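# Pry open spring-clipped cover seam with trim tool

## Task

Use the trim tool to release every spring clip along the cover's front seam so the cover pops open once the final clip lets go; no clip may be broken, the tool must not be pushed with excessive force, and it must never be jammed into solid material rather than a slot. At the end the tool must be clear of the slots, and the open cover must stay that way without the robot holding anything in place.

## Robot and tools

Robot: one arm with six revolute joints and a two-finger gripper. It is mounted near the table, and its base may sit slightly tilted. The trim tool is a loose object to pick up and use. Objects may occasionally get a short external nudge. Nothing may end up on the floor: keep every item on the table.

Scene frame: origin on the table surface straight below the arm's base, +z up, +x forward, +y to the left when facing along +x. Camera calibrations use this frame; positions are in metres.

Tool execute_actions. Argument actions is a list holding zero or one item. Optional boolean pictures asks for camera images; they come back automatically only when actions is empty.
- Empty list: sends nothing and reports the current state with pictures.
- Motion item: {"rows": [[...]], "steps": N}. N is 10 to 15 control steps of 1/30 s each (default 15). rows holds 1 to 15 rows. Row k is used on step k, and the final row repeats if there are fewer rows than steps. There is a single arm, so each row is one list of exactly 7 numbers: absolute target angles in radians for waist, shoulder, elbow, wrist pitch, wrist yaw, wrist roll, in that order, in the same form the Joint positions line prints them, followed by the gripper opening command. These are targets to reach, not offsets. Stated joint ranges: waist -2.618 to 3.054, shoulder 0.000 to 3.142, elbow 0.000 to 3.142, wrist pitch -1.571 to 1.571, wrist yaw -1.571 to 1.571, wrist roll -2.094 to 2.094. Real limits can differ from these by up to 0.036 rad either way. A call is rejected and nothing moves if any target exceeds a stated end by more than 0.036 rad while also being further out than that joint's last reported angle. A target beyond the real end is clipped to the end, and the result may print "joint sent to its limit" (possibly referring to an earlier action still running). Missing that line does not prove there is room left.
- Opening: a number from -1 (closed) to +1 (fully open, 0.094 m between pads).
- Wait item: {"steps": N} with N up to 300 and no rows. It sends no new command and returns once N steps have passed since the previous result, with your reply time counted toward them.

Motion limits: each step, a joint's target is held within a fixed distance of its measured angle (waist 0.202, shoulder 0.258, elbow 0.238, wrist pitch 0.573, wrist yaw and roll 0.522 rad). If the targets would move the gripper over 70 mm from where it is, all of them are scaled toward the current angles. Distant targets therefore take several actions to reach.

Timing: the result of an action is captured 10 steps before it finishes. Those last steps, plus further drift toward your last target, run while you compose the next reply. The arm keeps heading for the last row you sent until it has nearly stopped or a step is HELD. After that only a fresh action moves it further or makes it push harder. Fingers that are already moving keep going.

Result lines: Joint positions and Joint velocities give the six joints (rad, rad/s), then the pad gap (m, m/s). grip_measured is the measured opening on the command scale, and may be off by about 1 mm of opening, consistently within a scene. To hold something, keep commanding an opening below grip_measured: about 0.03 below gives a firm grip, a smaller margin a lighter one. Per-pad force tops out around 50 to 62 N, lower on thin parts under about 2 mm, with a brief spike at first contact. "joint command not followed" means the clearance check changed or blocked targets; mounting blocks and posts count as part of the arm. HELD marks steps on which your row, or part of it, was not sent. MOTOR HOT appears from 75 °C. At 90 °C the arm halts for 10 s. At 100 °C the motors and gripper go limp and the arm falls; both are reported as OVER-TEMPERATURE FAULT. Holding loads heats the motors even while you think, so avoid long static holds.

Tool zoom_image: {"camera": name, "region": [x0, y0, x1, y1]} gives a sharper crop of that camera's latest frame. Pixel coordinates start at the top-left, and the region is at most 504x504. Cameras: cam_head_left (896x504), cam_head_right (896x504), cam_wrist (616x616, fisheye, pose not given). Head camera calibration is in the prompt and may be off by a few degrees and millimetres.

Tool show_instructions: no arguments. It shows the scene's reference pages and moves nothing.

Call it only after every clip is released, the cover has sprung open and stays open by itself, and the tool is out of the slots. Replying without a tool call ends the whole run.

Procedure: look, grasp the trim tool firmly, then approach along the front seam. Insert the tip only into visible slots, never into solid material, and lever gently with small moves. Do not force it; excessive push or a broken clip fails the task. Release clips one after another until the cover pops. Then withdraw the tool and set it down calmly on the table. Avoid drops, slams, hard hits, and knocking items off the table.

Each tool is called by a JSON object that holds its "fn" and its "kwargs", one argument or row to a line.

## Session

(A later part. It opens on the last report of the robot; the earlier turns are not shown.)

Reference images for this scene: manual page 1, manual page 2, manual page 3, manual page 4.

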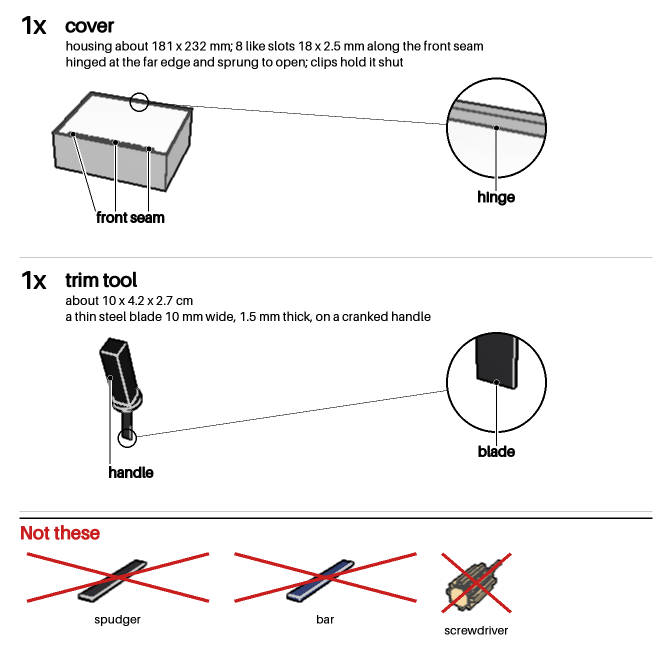

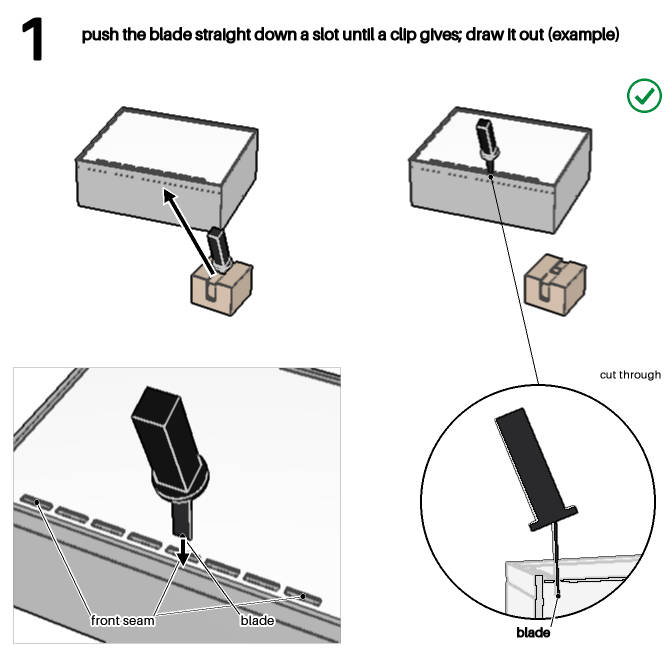

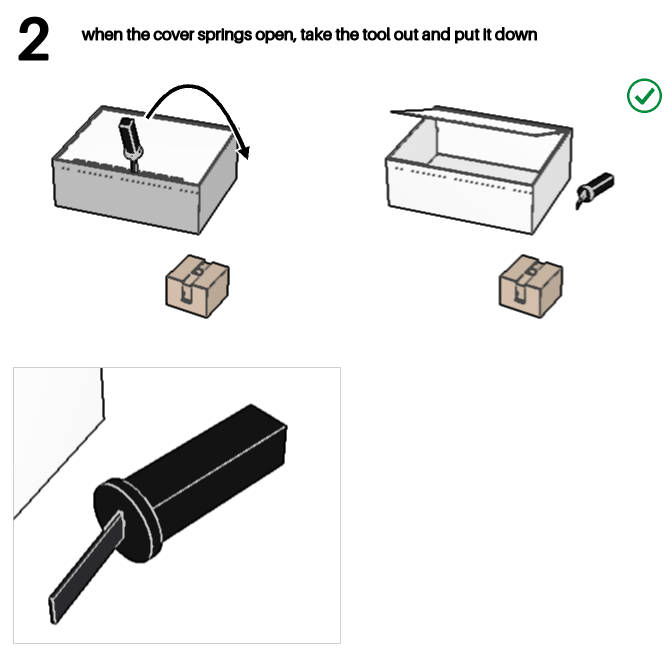

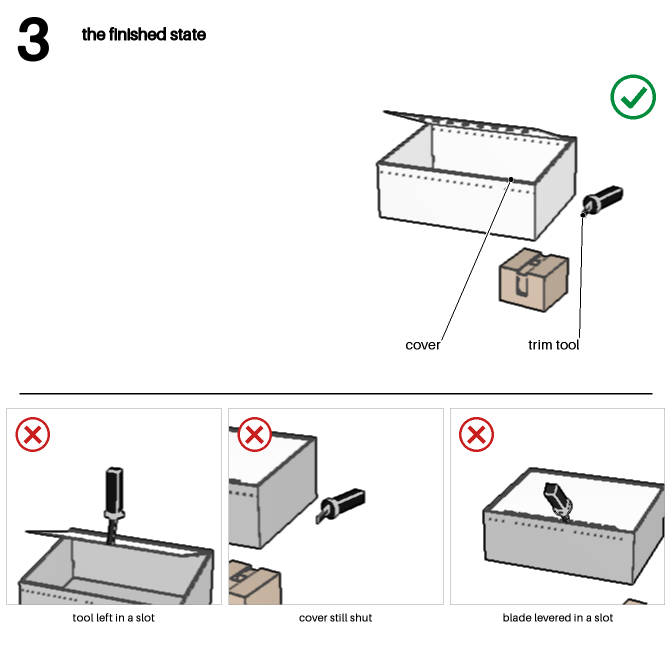

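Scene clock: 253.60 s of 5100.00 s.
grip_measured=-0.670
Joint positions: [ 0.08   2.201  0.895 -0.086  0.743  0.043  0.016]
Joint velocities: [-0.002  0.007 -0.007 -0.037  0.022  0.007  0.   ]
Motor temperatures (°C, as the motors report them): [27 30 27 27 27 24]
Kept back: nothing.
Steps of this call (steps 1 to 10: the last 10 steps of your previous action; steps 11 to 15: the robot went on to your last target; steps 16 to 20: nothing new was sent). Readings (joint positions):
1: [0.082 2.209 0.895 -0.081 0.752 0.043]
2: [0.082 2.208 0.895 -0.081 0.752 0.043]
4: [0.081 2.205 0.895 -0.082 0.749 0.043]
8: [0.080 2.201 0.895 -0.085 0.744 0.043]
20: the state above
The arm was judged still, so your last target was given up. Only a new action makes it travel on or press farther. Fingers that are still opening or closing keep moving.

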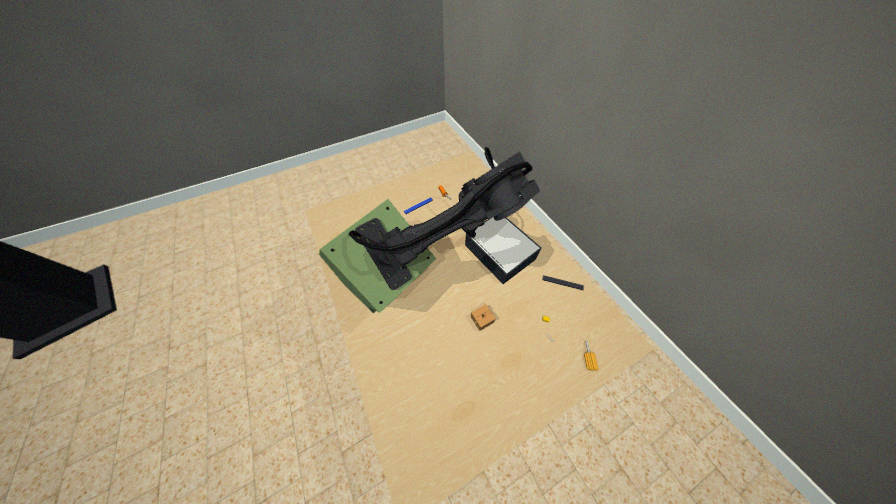

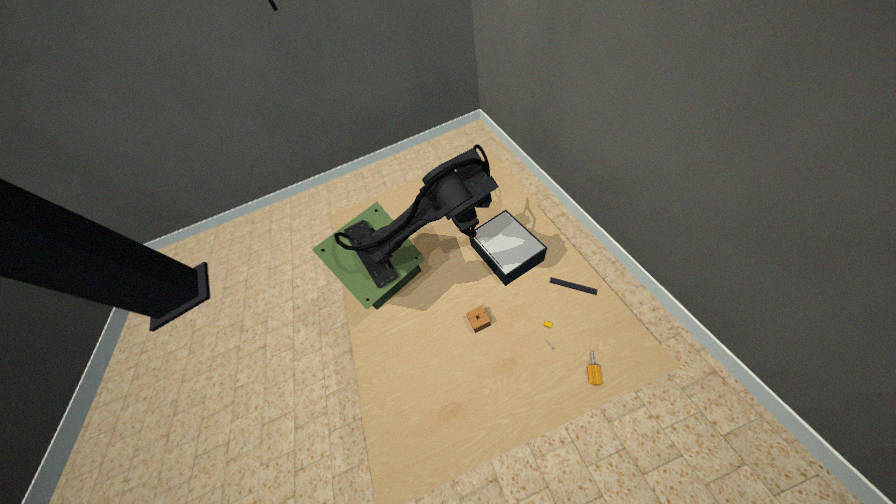

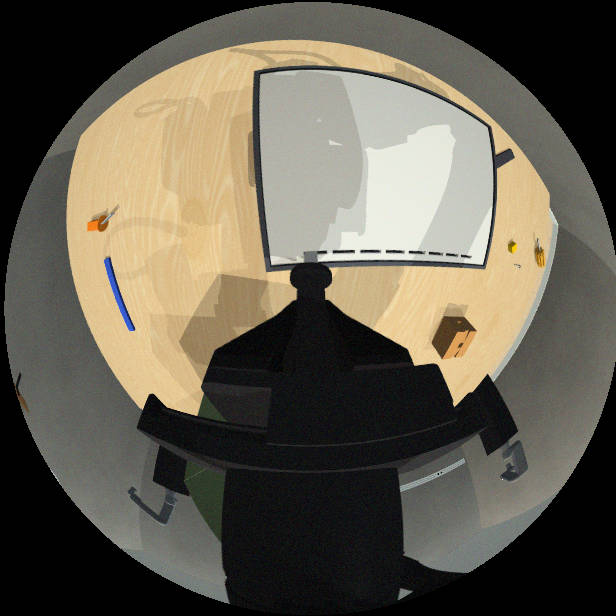

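{"fn": "execute_actions", "kwargs": {
  "actions": [
    {"rows":[[0.080,2.176,0.912,-0.112,0.733,0.052,-0.705],[0.080,2.172,0.912,-0.114,0.732,0.052,-0.705],[0.080,2.168,0.912,-0.116,0.731,0.052,-0.705],[0.080,2.164,0.912,-0.118,0.730,0.052,-0.705]],"steps":10}
  ]
}}

{"fn": "execute_actions", "kwargs": {
  "actions": [
    {"steps":18}
  ],
  "pictures": true
}}

Scene clock: 254.43 s of 5100.00 s.
grip_measured=-0.670
Joint positions: [ 0.08   2.201  0.895 -0.086  0.743  0.043  0.016]
Joint velocities: [-0.017  0.012 -0.002 -0.022  0.007 -0.007  0.   ]
Motor temperatures (°C, as the motors report them): [27 30 27 27 27 24]
Kept back: the last 10 steps of this action.
Steps of this call (steps 1 to 25: nothing new was sent). Readings (joint positions):
1: [0.080 2.201 0.895 -0.086 0.743 0.043]
2: [0.080 2.201 0.895 -0.086 0.743 0.043]
4: [0.080 2.201 0.895 -0.086 0.743 0.043]
8: [0.080 2.201 0.895 -0.086 0.743 0.043]
25: the state above

Scene clock: 255.03 s of 5100.00 s.
grip_measured=-0.670
Joint positions: [ 0.08   2.187  0.895 -0.101  0.733  0.043  0.016]
Joint velocities: [-0.002 -0.002 -0.012 -0.037  0.037 -0.022  0.001]
Motor temperatures (°C, as the motors report them): [27 30 27 27 27 24]
Kept back: nothing.
Steps of this call (steps 1 to 10: the last 10 steps of your previous action; steps 11 to 18: the robot went on to your last target). Readings (joint positions):
1: [0.080 2.201 0.895 -0.086 0.743 0.043]
2: [0.080 2.201 0.895 -0.086 0.743 0.043]
4: [0.080 2.197 0.895 -0.089 0.741 0.043]
8: [0.080 2.187 0.895 -0.100 0.734 0.043]
18: the state above

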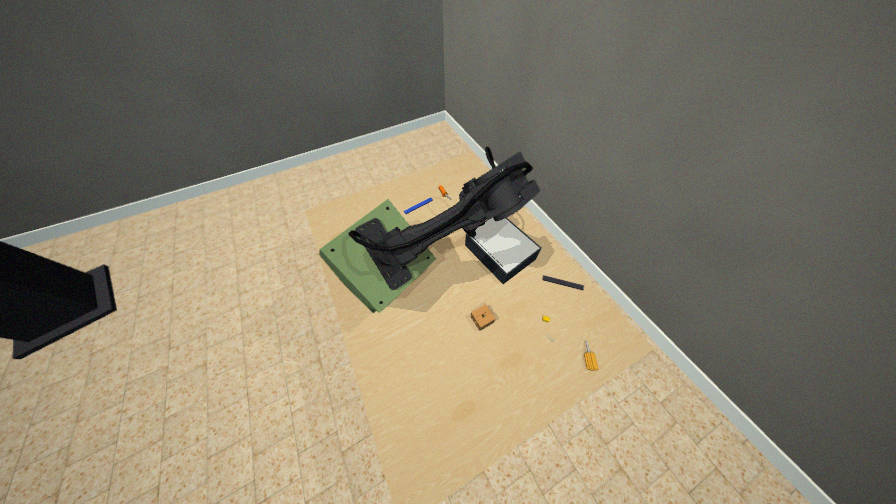

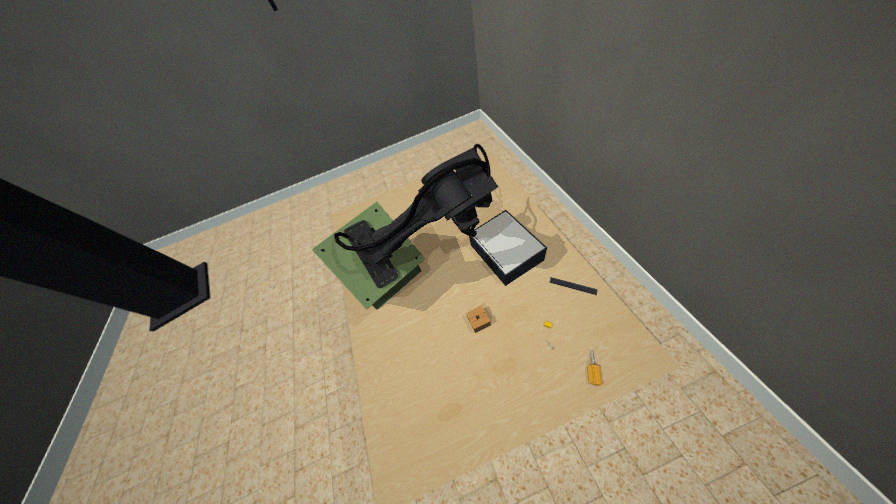

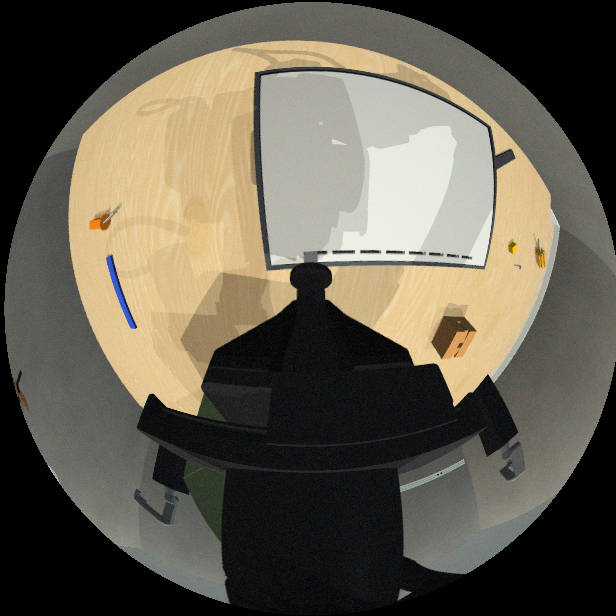

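{"fn": "execute_actions", "kwargs": {
  "actions": [
    {"rows":[[0.092,2.166,0.916,-0.120,0.726,0.056,-0.705],[0.097,2.158,0.919,-0.134,0.721,0.060,-0.705],[0.100,2.149,0.921,-0.150,0.716,0.065,-0.705],[0.104,2.140,0.924,-0.166,0.712,0.070,-0.705],[0.107,2.131,0.926,-0.181,0.708,0.074,-0.705],[0.111,2.122,0.928,-0.197,0.703,0.079,-0.705],[0.114,2.113,0.930,-0.213,0.699,0.084,-0.705],[0.118,2.104,0.933,-0.229,0.695,0.088,-0.705],[0.121,2.095,0.935,-0.245,0.690,0.093,-0.705],[0.125,2.086,0.937,-0.260,0.686,0.097,-0.705]],"steps":12}
  ]
}}

{"fn": "execute_actions", "kwargs": {
  "actions": [
    {"steps":22}
  ],
  "pictures": true
}}

Scene clock: 260.90 s of 5100.00 s.
grip_measured=-0.670
Joint positions: [ 0.08   2.187  0.895 -0.102  0.733  0.044  0.016]
Joint velocities: [-0.012  0.002  0.007  0.007  0.022 -0.022 -0.   ]
Motor temperatures (°C, as the motors report them): [27 31 27 27 27 24]
Steps of this call (steps 1 to 15: the robot went on to your last target; steps 16 to 90: nothing new was sent; then 2.80 s passed at rest; steps 91 to 92: the first 2 steps of this action). Readings (joint positions):
91: [0.080 2.187 0.895 -0.101 0.733 0.043]
92: the state above

Scene clock: 261.63 s of 5100.00 s.
grip_measured=-0.670
Joint positions: [ 0.107  2.099  0.916 -0.215  0.699  0.086  0.016]
Joint velocities: [ 0.017 -0.002  0.002 -0.007  0.007 -0.007  0.001]
Motor temperatures (°C, as the motors report them): [27 31 27 27 27 24]
Kept back: nothing.
Steps of this call (steps 1 to 10: the last 10 steps of your previous action; steps 11 to 22: the robot went on to your last target). Readings (joint positions):
1: [0.080 2.185 0.895 -0.104 0.732 0.045]
2: [0.080 2.180 0.895 -0.110 0.729 0.047]
4: [0.086 2.160 0.895 -0.130 0.723 0.053]
8: [0.101 2.116 0.910 -0.178 0.710 0.070]
22: the state above

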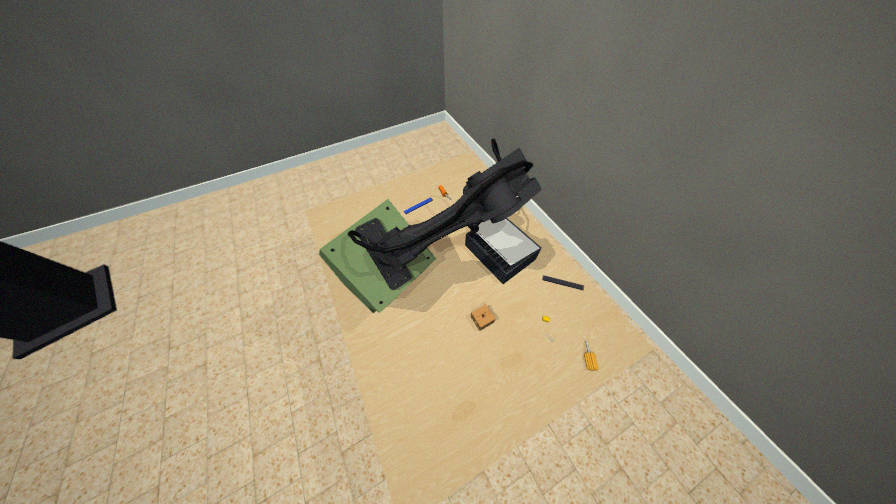

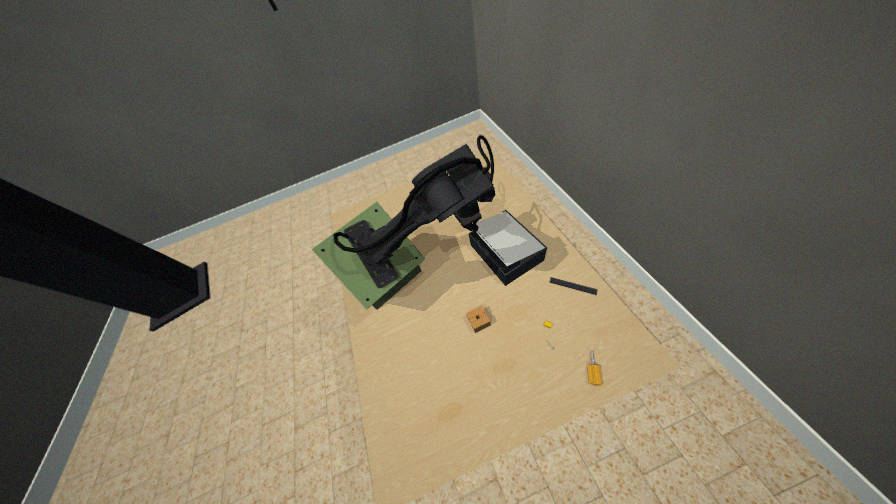

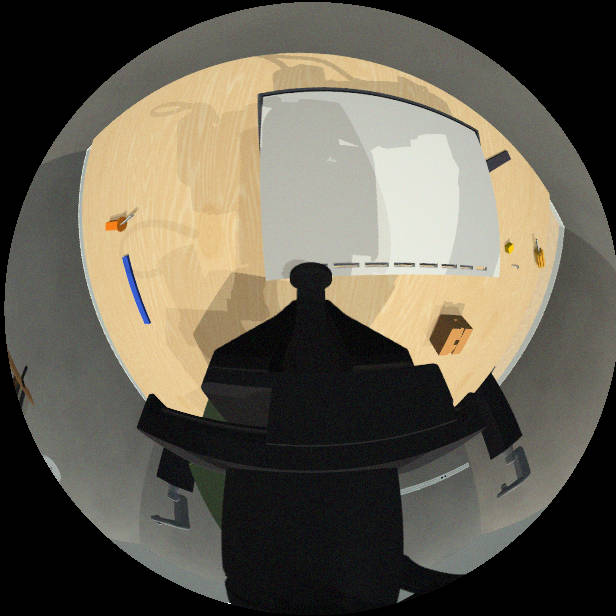

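{"fn": "execute_actions", "kwargs": {
  "actions": [
    {"rows":[[0.128,2.082,0.941,-0.250,0.700,0.103,-0.705],[0.133,2.077,0.945,-0.262,0.704,0.109,-0.705],[0.138,2.072,0.949,-0.275,0.706,0.115,-0.705],[0.143,2.067,0.953,-0.288,0.707,0.121,-0.705],[0.148,2.062,0.957,-0.301,0.708,0.127,-0.705],[0.152,2.057,0.961,-0.314,0.709,0.133,-0.705],[0.157,2.052,0.965,-0.327,0.710,0.139,-0.705],[0.162,2.047,0.969,-0.340,0.711,0.145,-0.705],[0.167,2.042,0.973,-0.353,0.712,0.151,-0.705],[0.171,2.038,0.976,-0.365,0.712,0.157,-0.705]],"steps":12}
  ]
}}

{"fn": "execute_actions", "kwargs": {
  "actions": [
    {"steps":22}
  ],
  "pictures": true
}}

Scene clock: 262.67 s of 5100.00 s.
grip_measured=-0.670
Joint positions: [ 0.108  2.099  0.916 -0.216  0.699  0.09   0.016]
Joint velocities: [ 0.017 -0.017  0.002 -0.007 -0.022  0.007 -0.001]
Motor temperatures (°C, as the motors report them): [27 31 27 27 27 24]
Steps of this call (steps 1 to 15: the robot went on to your last target; steps 16 to 29: nothing new was sent; steps 30 to 31: the first 2 steps of this action). Readings (joint positions):
30: [0.107 2.099 0.916 -0.215 0.699 0.088]
31: the state above

Scene clock: 263.40 s of 5100.00 s.
grip_measured=-0.670
Joint positions: [ 0.152  2.054  0.95  -0.344  0.703  0.147  0.016]
Joint velocities: [ 0.012 -0.012 -0.017 -0.051  0.037 -0.007 -0.   ]
Motor temperatures (°C, as the motors report them): [27 31 27 27 27 24]
Kept back: nothing.
Steps of this call (steps 1 to 10: the last 10 steps of your previous action; steps 11 to 22: the robot went on to your last target). Readings (joint positions):
1: [0.110 2.097 0.918 -0.219 0.699 0.093]
2: [0.112 2.095 0.921 -0.227 0.699 0.097]
4: [0.121 2.087 0.927 -0.247 0.700 0.106]
8: [0.143 2.065 0.943 -0.296 0.701 0.126]
22: the state above

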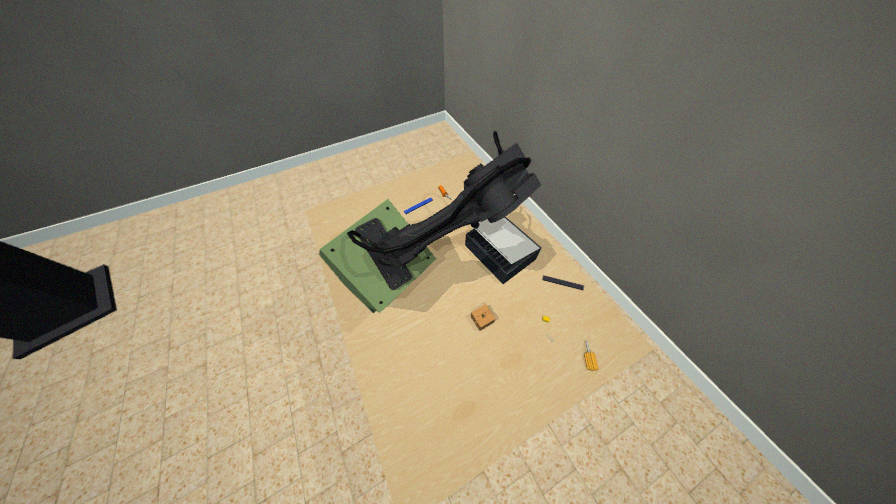

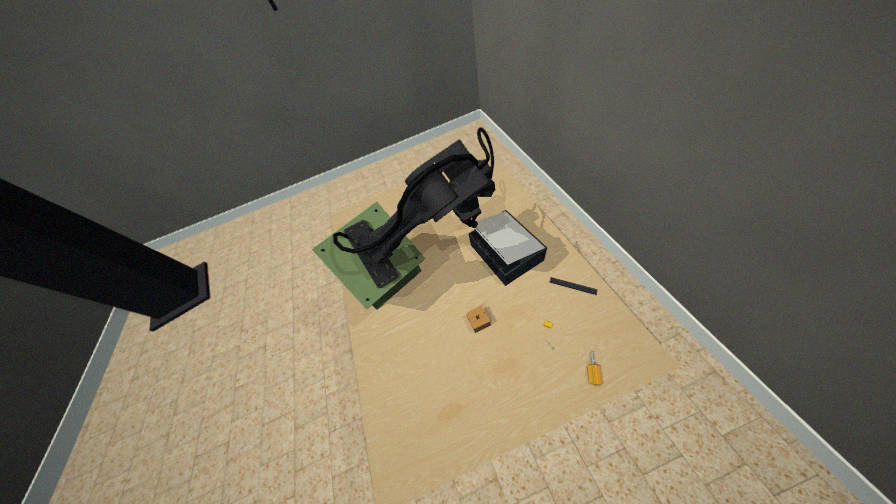

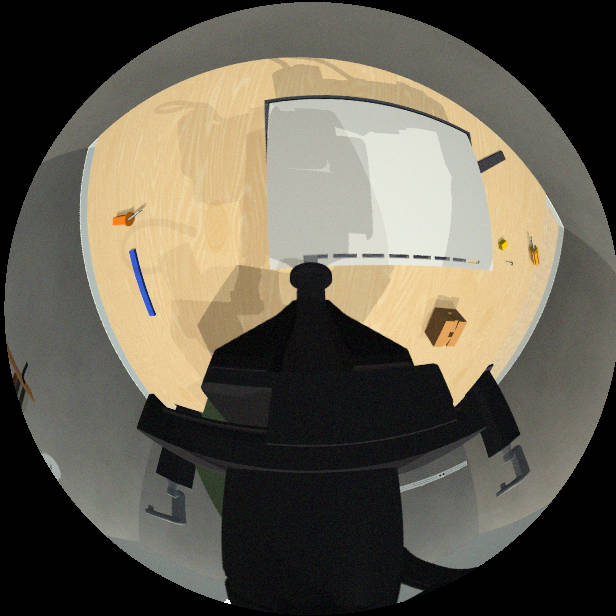

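{"fn": "zoom_image", "kwargs": {
  "camera": "cam_wrist",
  "region": [261, 235, 381, 295]
}}

{"fn": "zoom_image", "kwargs": {
  "camera": "cam_head_right",
  "region": [420, 180, 580, 300]
}}

Region (261, 235, 381, 295) of cam_wrist's 616x616 image, scaled by 4.200, with more detail than that image has.

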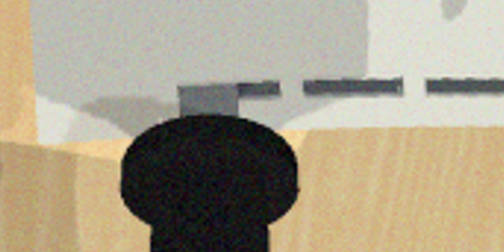

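Region (420, 180, 580, 300) of cam_head_right's 896x504 image, scaled by 3.150, with more detail than that image has; it fills the top 378 rows of this view, and the rest is white.

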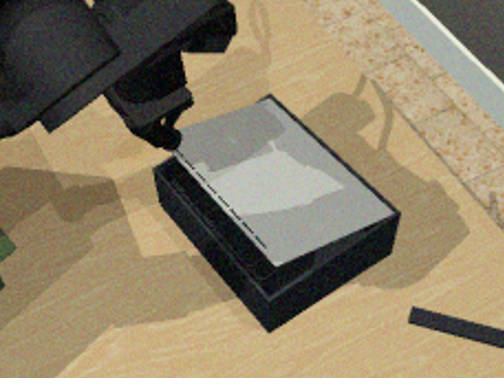

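{"fn": "execute_actions", "kwargs": {
  "actions": [
    {"rows":[[0.173,2.032,0.978,-0.376,0.716,0.162,-0.705],[0.176,2.026,0.981,-0.388,0.718,0.167,-0.705],[0.180,2.020,0.983,-0.400,0.719,0.172,-0.705],[0.184,2.014,0.986,-0.412,0.719,0.178,-0.705],[0.189,2.008,0.989,-0.425,0.719,0.183,-0.705],[0.193,2.002,0.991,-0.437,0.719,0.188,-0.705],[0.198,1.996,0.994,-0.450,0.719,0.194,-0.705],[0.203,1.990,0.997,-0.462,0.719,0.199,-0.705],[0.207,1.984,0.999,-0.475,0.719,0.205,-0.705],[0.212,1.978,1.002,-0.487,0.719,0.210,-0.705]],"steps":12}
  ]
}}

{"fn": "execute_actions", "kwargs": {
  "actions": [
    {"steps":22}
  ],
  "pictures": true
}}

Scene clock: 265.53 s of 5100.00 s.
grip_measured=-0.670
Joint positions: [ 0.152  2.053  0.95  -0.347  0.703  0.151  0.016]
Joint velocities: [-0.007 -0.051 -0.007  0.022  0.022 -0.022 -0.   ]
Motor temperatures (°C, as the motors report them): [27 31 27 27 27 24]
Steps of this call (steps 1 to 15: the robot went on to your last target; steps 16 to 62: nothing new was sent; steps 63 to 64: the first 2 steps of this action). Readings (joint positions):
63: [0.152 2.054 0.950 -0.345 0.703 0.149]
64: the state above

Scene clock: 266.27 s of 5100.00 s.
grip_measured=-0.670
Joint positions: [ 0.194  1.995  0.975 -0.467  0.706  0.2    0.016]
Joint velocities: [-0.007  0.007  0.002  0.066 -0.037  0.051 -0.   ]
Motor temperatures (°C, as the motors report them): [27 31 27 27 27 24]
Kept back: nothing.
Steps of this call (steps 1 to 10: the last 10 steps of your previous action; steps 11 to 22: the robot went on to your last target). Readings (joint positions):
1: [0.153 2.051 0.950 -0.352 0.704 0.153]
2: [0.155 2.047 0.950 -0.359 0.704 0.156]
4: [0.162 2.035 0.952 -0.377 0.705 0.163]
8: [0.183 2.009 0.968 -0.424 0.706 0.181]
22: the state above

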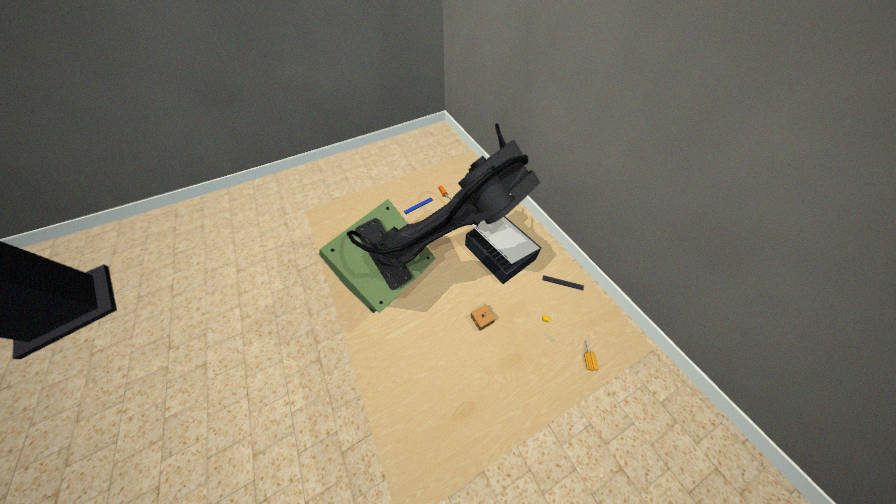

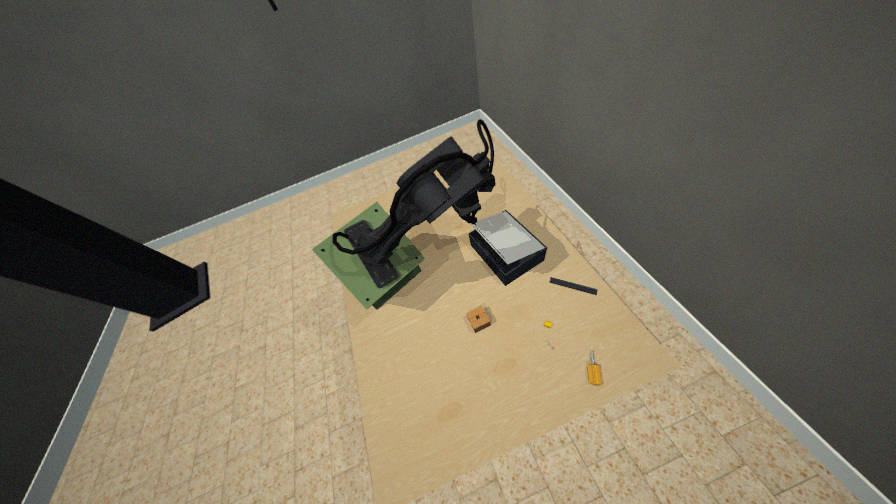

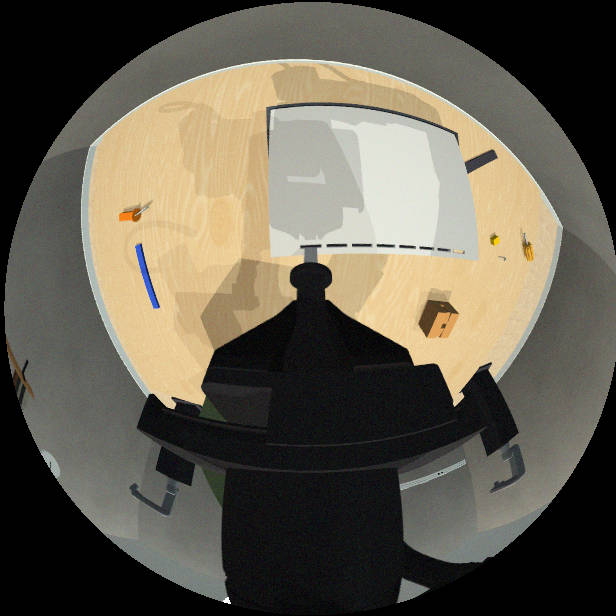

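{"fn": "execute_actions", "kwargs": {
  "actions": [
    {"rows":[[0.210,1.965,1.0,-0.50,0.715,0.2,-0.705],[0.210,1.945,1.0,-0.525,0.715,0.2,-0.705],[0.210,1.92,1.0,-0.555,0.715,0.2,-0.705],[0.210,1.89,1.0,-0.59,0.715,0.2,-0.705],[0.210,1.86,1.0,-0.625,0.715,0.2,-0.705],[0.210,1.83,1.0,-0.66,0.715,0.2,-0.705],[0.210,1.80,1.0,-0.695,0.715,0.2,-0.705],[0.210,1.775,1.0,-0.725,0.715,0.2,-0.705],[0.210,1.755,1.0,-0.745,0.715,0.2,-0.705],[0.20,1.74,1.0,-0.76,0.71,0.19,-0.705],[0.17,1.74,0.99,-0.75,0.67,0.12,-0.705],[0.13,1.75,0.98,-0.72,0.61,0.02,-0.705],[0.09,1.765,0.965,-0.69,0.54,-0.10,-0.705],[0.04,1.78,0.95,-0.65,0.46,-0.24,-0.705],[-0.01,1.80,0.935,-0.61,0.38,-0.38,-0.705]],"steps":15}
  ]
}}

{"fn": "execute_actions", "kwargs": {
  "actions": [
    {"rows":[[-0.06,1.82,0.92,-0.57,0.30,-0.53,-0.705],[-0.11,1.84,0.905,-0.53,0.21,-0.68,-0.705],[-0.17,1.86,0.885,-0.48,0.12,-0.83,-0.705],[-0.22,1.88,0.87,-0.44,0.03,-0.98,-0.705],[-0.27,1.90,0.85,-0.39,-0.06,-1.13,-0.705],[-0.32,1.92,0.835,-0.35,-0.15,-1.27,-0.705],[-0.37,1.935,0.82,-0.31,-0.23,-1.41,-0.705],[-0.42,1.95,0.80,-0.27,-0.31,-1.54,-0.705],[-0.46,1.965,0.79,-0.24,-0.38,-1.66,-0.705],[-0.50,1.975,0.775,-0.21,-0.44,-1.77,-0.705],[-0.53,1.985,0.765,-0.185,-0.49,-1.86,-0.705],[-0.55,1.995,0.76,-0.165,-0.525,-1.93,-0.705],[-0.56,2.0,0.75,-0.15,-0.55,-1.975,-0.705]],"steps":15}
  ]
}}

{"fn": "execute_actions", "kwargs": {
  "actions": [
    {"steps":25}
  ],
  "pictures": true
}}

Scene clock: 275.30 s of 5100.00 s.
grip_measured=-0.670
Joint positions: [ 0.194  1.942  0.975 -0.525  0.706  0.201  0.016]
Joint velocities: [ 0.017 -0.755 -0.002 -0.652 -0.037  0.007 -0.   ]
Motor temperatures (°C, as the motors report them): [27 31 27 27 27 24]
Steps of this call (steps 1 to 15: the robot went on to your last target; steps 16 to 90: nothing new was sent; then 5.87 s passed at rest; steps 91 to 95: the first 5 steps of this action). Readings (joint positions):
91: [0.194 1.994 0.975 -0.470 0.706 0.201]
92: [0.194 1.990 0.975 -0.476 0.706 0.201]
94: [0.194 1.965 0.975 -0.504 0.706 0.201]
95: the state above

Scene clock: 275.80 s of 5100.00 s.
grip_measured=-0.670
Joint positions: [-0.187  1.846  0.917 -0.525  0.268 -0.52   0.016]
Joint velocities: [-1.619  0.662 -0.54   1.004 -2.117 -2.777 -0.002]
Motor temperatures (°C, as the motors report them): [27 31 27 27 27 24]
Steps of this call (steps 1 to 10: the last 10 steps of your previous action; steps 11 to 15: the first 5 steps of this action). Readings (joint positions):
11: [0.039 1.768 0.969 -0.643 0.530 -0.123]
12: [-0.015 1.783 0.961 -0.620 0.472 -0.222]
14: [-0.130 1.823 0.935 -0.559 0.340 -0.420]
15: the state above

Scene clock: 276.63 s of 5100.00 s.
grip_measured=-0.670
Joint positions: [-0.57   1.989  0.77  -0.165 -0.519 -1.95   0.016]
Joint velocities: [-0.017  0.002 -0.002 -0.081 -0.081 -0.066 -0.   ]
Motor temperatures (°C, as the motors report them): [27 31 27 27 27 24]
Kept back: nothing.
Steps of this call (steps 1 to 10: the last 10 steps of your previous action; steps 11 to 25: the robot went on to your last target). Readings (joint positions):
1: [-0.242 1.870 0.898 -0.491 0.193 -0.618]
2: [-0.295 1.893 0.878 -0.457 0.116 -0.718]
4: [-0.395 1.933 0.838 -0.391 -0.037 -0.915]
8: [-0.542 1.982 0.782 -0.281 -0.293 -1.311]
25: the state above

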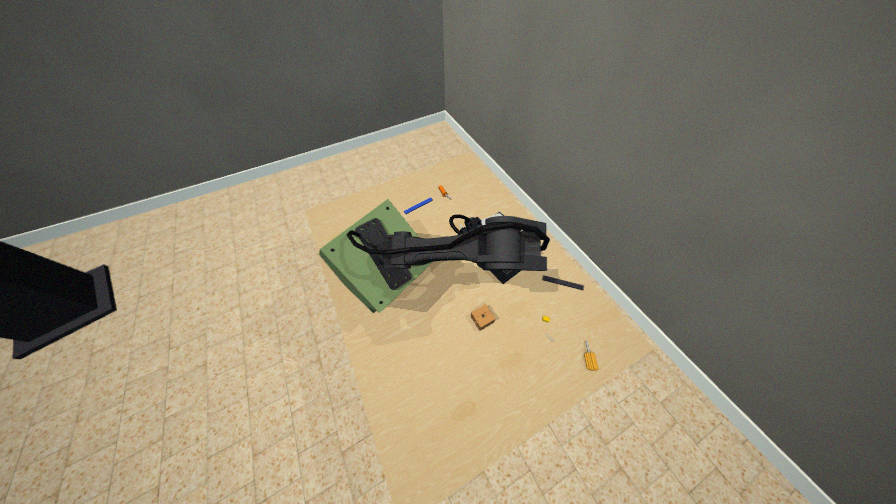

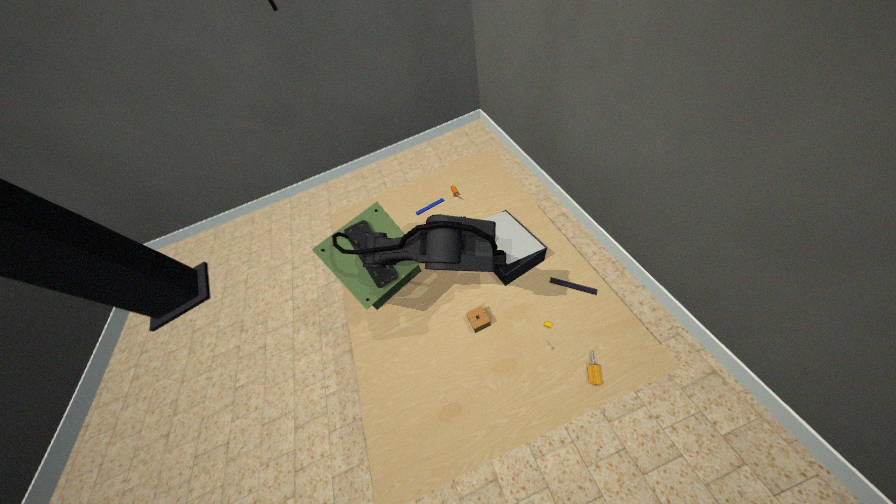

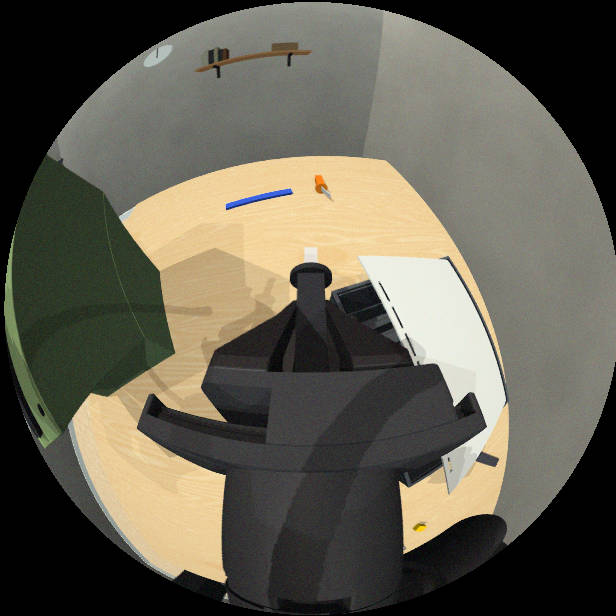

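{"fn": "execute_actions", "kwargs": {
  "actions": [
    {"rows":[[-0.563,1.996,0.754,-0.157,-0.542,-1.955,-0.705],[-0.570,1.987,0.761,-0.170,-0.526,-1.914,-0.705],[-0.579,1.973,0.773,-0.190,-0.503,-1.852,-0.705],[-0.592,1.955,0.788,-0.217,-0.471,-1.770,-0.705],[-0.608,1.933,0.807,-0.250,-0.431,-1.668,-0.705],[-0.624,1.910,0.826,-0.284,-0.392,-1.566,-0.705],[-0.640,1.888,0.845,-0.318,-0.352,-1.464,-0.705],[-0.656,1.865,0.864,-0.351,-0.313,-1.361,-0.705],[-0.672,1.843,0.883,-0.385,-0.273,-1.259,-0.705],[-0.688,1.820,0.902,-0.418,-0.234,-1.157,-0.705],[-0.704,1.798,0.921,-0.452,-0.194,-1.055,-0.705],[-0.720,1.775,0.940,-0.485,-0.155,-0.952,-0.705],[-0.736,1.753,0.959,-0.519,-0.115,-0.850,-0.705],[-0.752,1.730,0.978,-0.552,-0.076,-0.748,-0.705],[-0.768,1.708,0.997,-0.586,-0.036,-0.646,-0.705]],"steps":15}
  ]
}}

{"fn": "execute_actions", "kwargs": {
  "actions": [
    {"rows":[[-0.784,1.70,1.016,-0.619,0.003,-0.543,-0.705],[-0.800,1.70,1.035,-0.653,0.043,-0.441,-0.705],[-0.816,1.70,1.054,-0.686,0.082,-0.339,-0.705],[-0.832,1.70,1.073,-0.720,0.122,-0.237,-0.705],[-0.848,1.70,1.092,-0.753,0.161,-0.134,-0.705],[-0.864,1.71,1.111,-0.787,0.200,-0.032,-0.705],[-0.880,1.72,1.13,-0.80,0.24,0.07,-0.705],[-0.896,1.745,1.148,-0.80,0.278,0.171,-0.705],[-0.911,1.775,1.166,-0.80,0.317,0.272,-0.705],[-0.927,1.800,1.184,-0.80,0.355,0.374,-0.705],[-0.942,1.825,1.202,-0.80,0.393,0.475,-0.705],[-0.958,1.853,1.220,-0.80,0.431,0.576,-0.705],[-0.974,1.883,1.238,-0.80,0.470,0.677,-0.705],[-0.989,1.913,1.256,-0.795,0.508,0.778,-0.705],[-1.005,1.943,1.274,-0.793,0.546,0.880,-0.705]],"steps":15}
  ]
}}

{"fn": "execute_actions", "kwargs": {
  "actions": [
    {"rows":[[-1.020,1.973,1.292,-0.791,0.584,0.981,-0.705],[-1.036,2.003,1.311,-0.789,0.623,1.082,-0.705],[-1.052,2.033,1.329,-0.787,0.661,1.183,-0.705],[-1.067,2.064,1.347,-0.785,0.699,1.284,-0.705],[-1.083,2.094,1.365,-0.783,0.737,1.386,-0.705],[-1.098,2.124,1.383,-0.782,0.776,1.487,-0.705],[-1.114,2.154,1.401,-0.780,0.814,1.588,-0.705],[-1.130,2.184,1.419,-0.779,0.852,1.689,-0.705],[-1.145,2.214,1.437,-0.778,0.890,1.790,-0.705],[-1.158,2.238,1.451,-0.777,0.921,1.871,-0.705],[-1.170,2.263,1.466,-0.776,0.951,1.952,-0.705],[-1.180,2.281,1.477,-0.776,0.974,2.013,-0.705],[-1.186,2.293,1.484,-0.775,0.990,2.054,-0.705],[-1.192,2.305,1.491,-0.775,1.005,2.08,-0.705]],"steps":15}
  ]
}}

{"fn": "execute_actions", "kwargs": {
  "actions": [
    {"steps":25}
  ],
  "pictures": true
}}

Scene clock: 293.30 s of 5100.00 s.
grip_measured=-0.670
Joint positions: [-0.577  1.98   0.77  -0.18  -0.498 -1.869  0.016]
Joint velocities: [-0.188 -0.266 -0.002 -0.462  0.462  1.311 -0.   ]
Motor temperatures (°C, as the motors report them): [27 31 27 27 28 24]
Steps of this call (steps 1 to 30: the robot went on to your last target; steps 31 to 90: nothing new was sent; then 13.50 s passed at rest; steps 91 to 95: the first 5 steps of this action). Readings (joint positions):
91: [-0.570 1.989 0.770 -0.163 -0.524 -1.966]
92: [-0.570 1.989 0.770 -0.163 -0.524 -1.959]
94: [-0.572 1.987 0.770 -0.168 -0.512 -1.912]
95: the state above

Scene clock: 293.80 s of 5100.00 s.
grip_measured=-0.670
Joint positions: [-0.817  1.704  1.05  -0.583 -0.001 -0.557  0.016]
Joint velocities: [-0.427 -0.002  0.515 -0.945  1.092  2.791 -0.   ]
Motor temperatures (°C, as the motors report them): [27 31 27 27 28 24]
Steps of this call (steps 1 to 10: the last 10 steps of your previous action; steps 11 to 15: the first 5 steps of this action). Readings (joint positions):
11: [-0.754 1.739 0.968 -0.462 -0.152 -0.955]
12: [-0.770 1.722 0.989 -0.492 -0.115 -0.856]
14: [-0.801 1.706 1.030 -0.552 -0.039 -0.657]
15: the state above

Scene clock: 294.30 s of 5100.00 s.
grip_measured=-0.670
Joint positions: [-1.037  2.015  1.322 -0.809  0.554  0.934  0.016]
Joint velocities: [-0.667  1.16   0.471  0.066  1.092  2.703 -0.   ]
Motor temperatures (°C, as the motors report them): [27 31 27 27 28 24]
Steps of this call (steps 1 to 10: the last 10 steps of your previous action; steps 11 to 15: the first 5 steps of this action). Readings (joint positions):
11: [-0.958 1.865 1.251 -0.827 0.387 0.537]
12: [-0.972 1.894 1.267 -0.828 0.430 0.637]
14: [-1.013 1.973 1.306 -0.815 0.513 0.835]
15: the state above

Scene clock: 295.13 s of 5100.00 s.
grip_measured=-0.672
Joint positions: [-1.195  2.298  1.462 -0.797  0.999  2.049  0.015]
Joint velocities: [-0.002  0.012  0.002 -0.081  0.007  0.007 -0.001]
Motor temperatures (°C, as the motors report them): [27 31 27 27 28 24]
Kept back: nothing.
Steps of this call (steps 1 to 10: the last 10 steps of your previous action; steps 11 to 25: the robot went on to your last target). Readings (joint positions):
1: [-1.058 2.049 1.337 -0.830 0.609 1.032]
2: [-1.078 2.076 1.347 -0.836 0.654 1.131]
4: [-1.116 2.141 1.383 -0.827 0.727 1.328]
8: [-1.172 2.247 1.446 -0.809 0.866 1.702]
25: the state above

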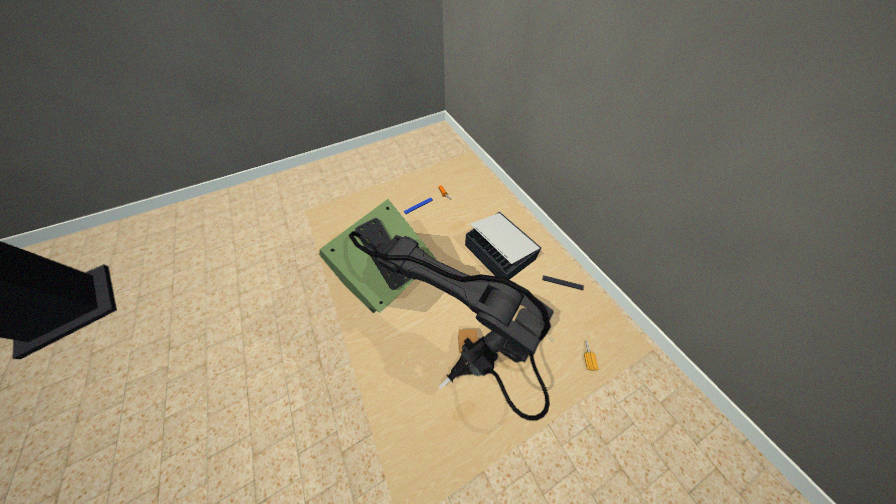

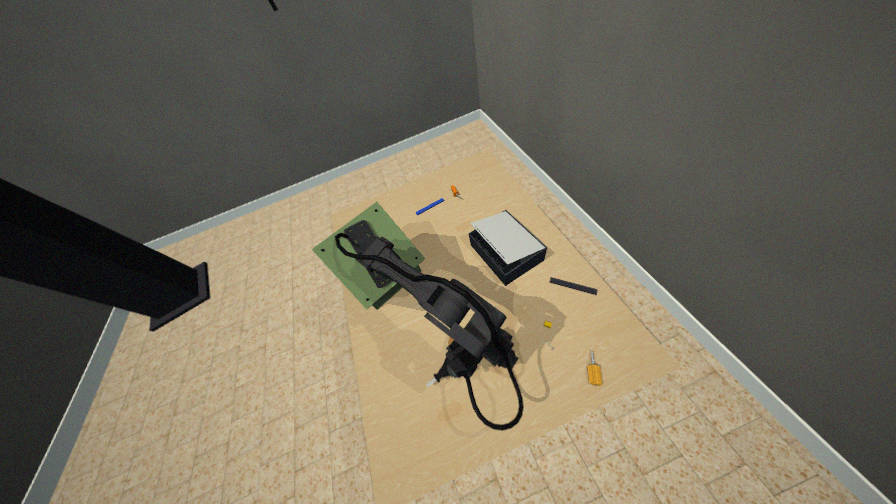

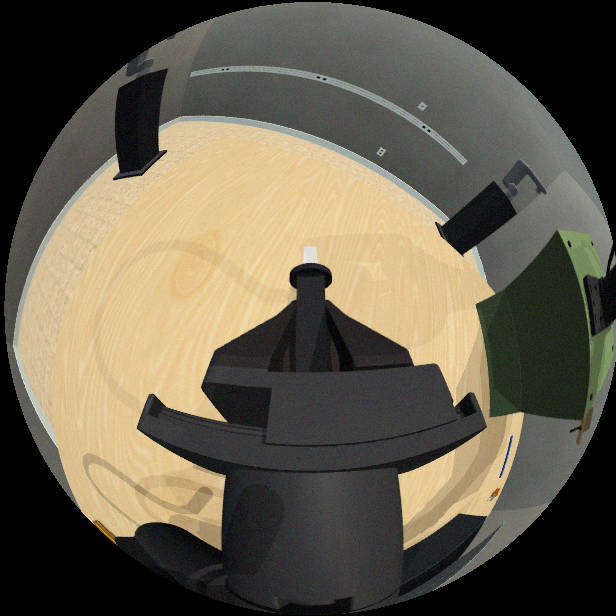

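{"fn": "zoom_image", "kwargs": {
  "camera": "cam_head_left",
  "region": [400, 280, 600, 430]
}}

Region (400, 280, 600, 430) of cam_head_left's 896x504 image, scaled by 2.520, with more detail than that image has; it fills the top 378 rows of this view, and the rest is white.

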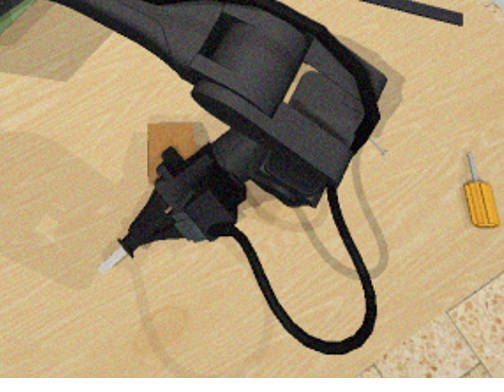

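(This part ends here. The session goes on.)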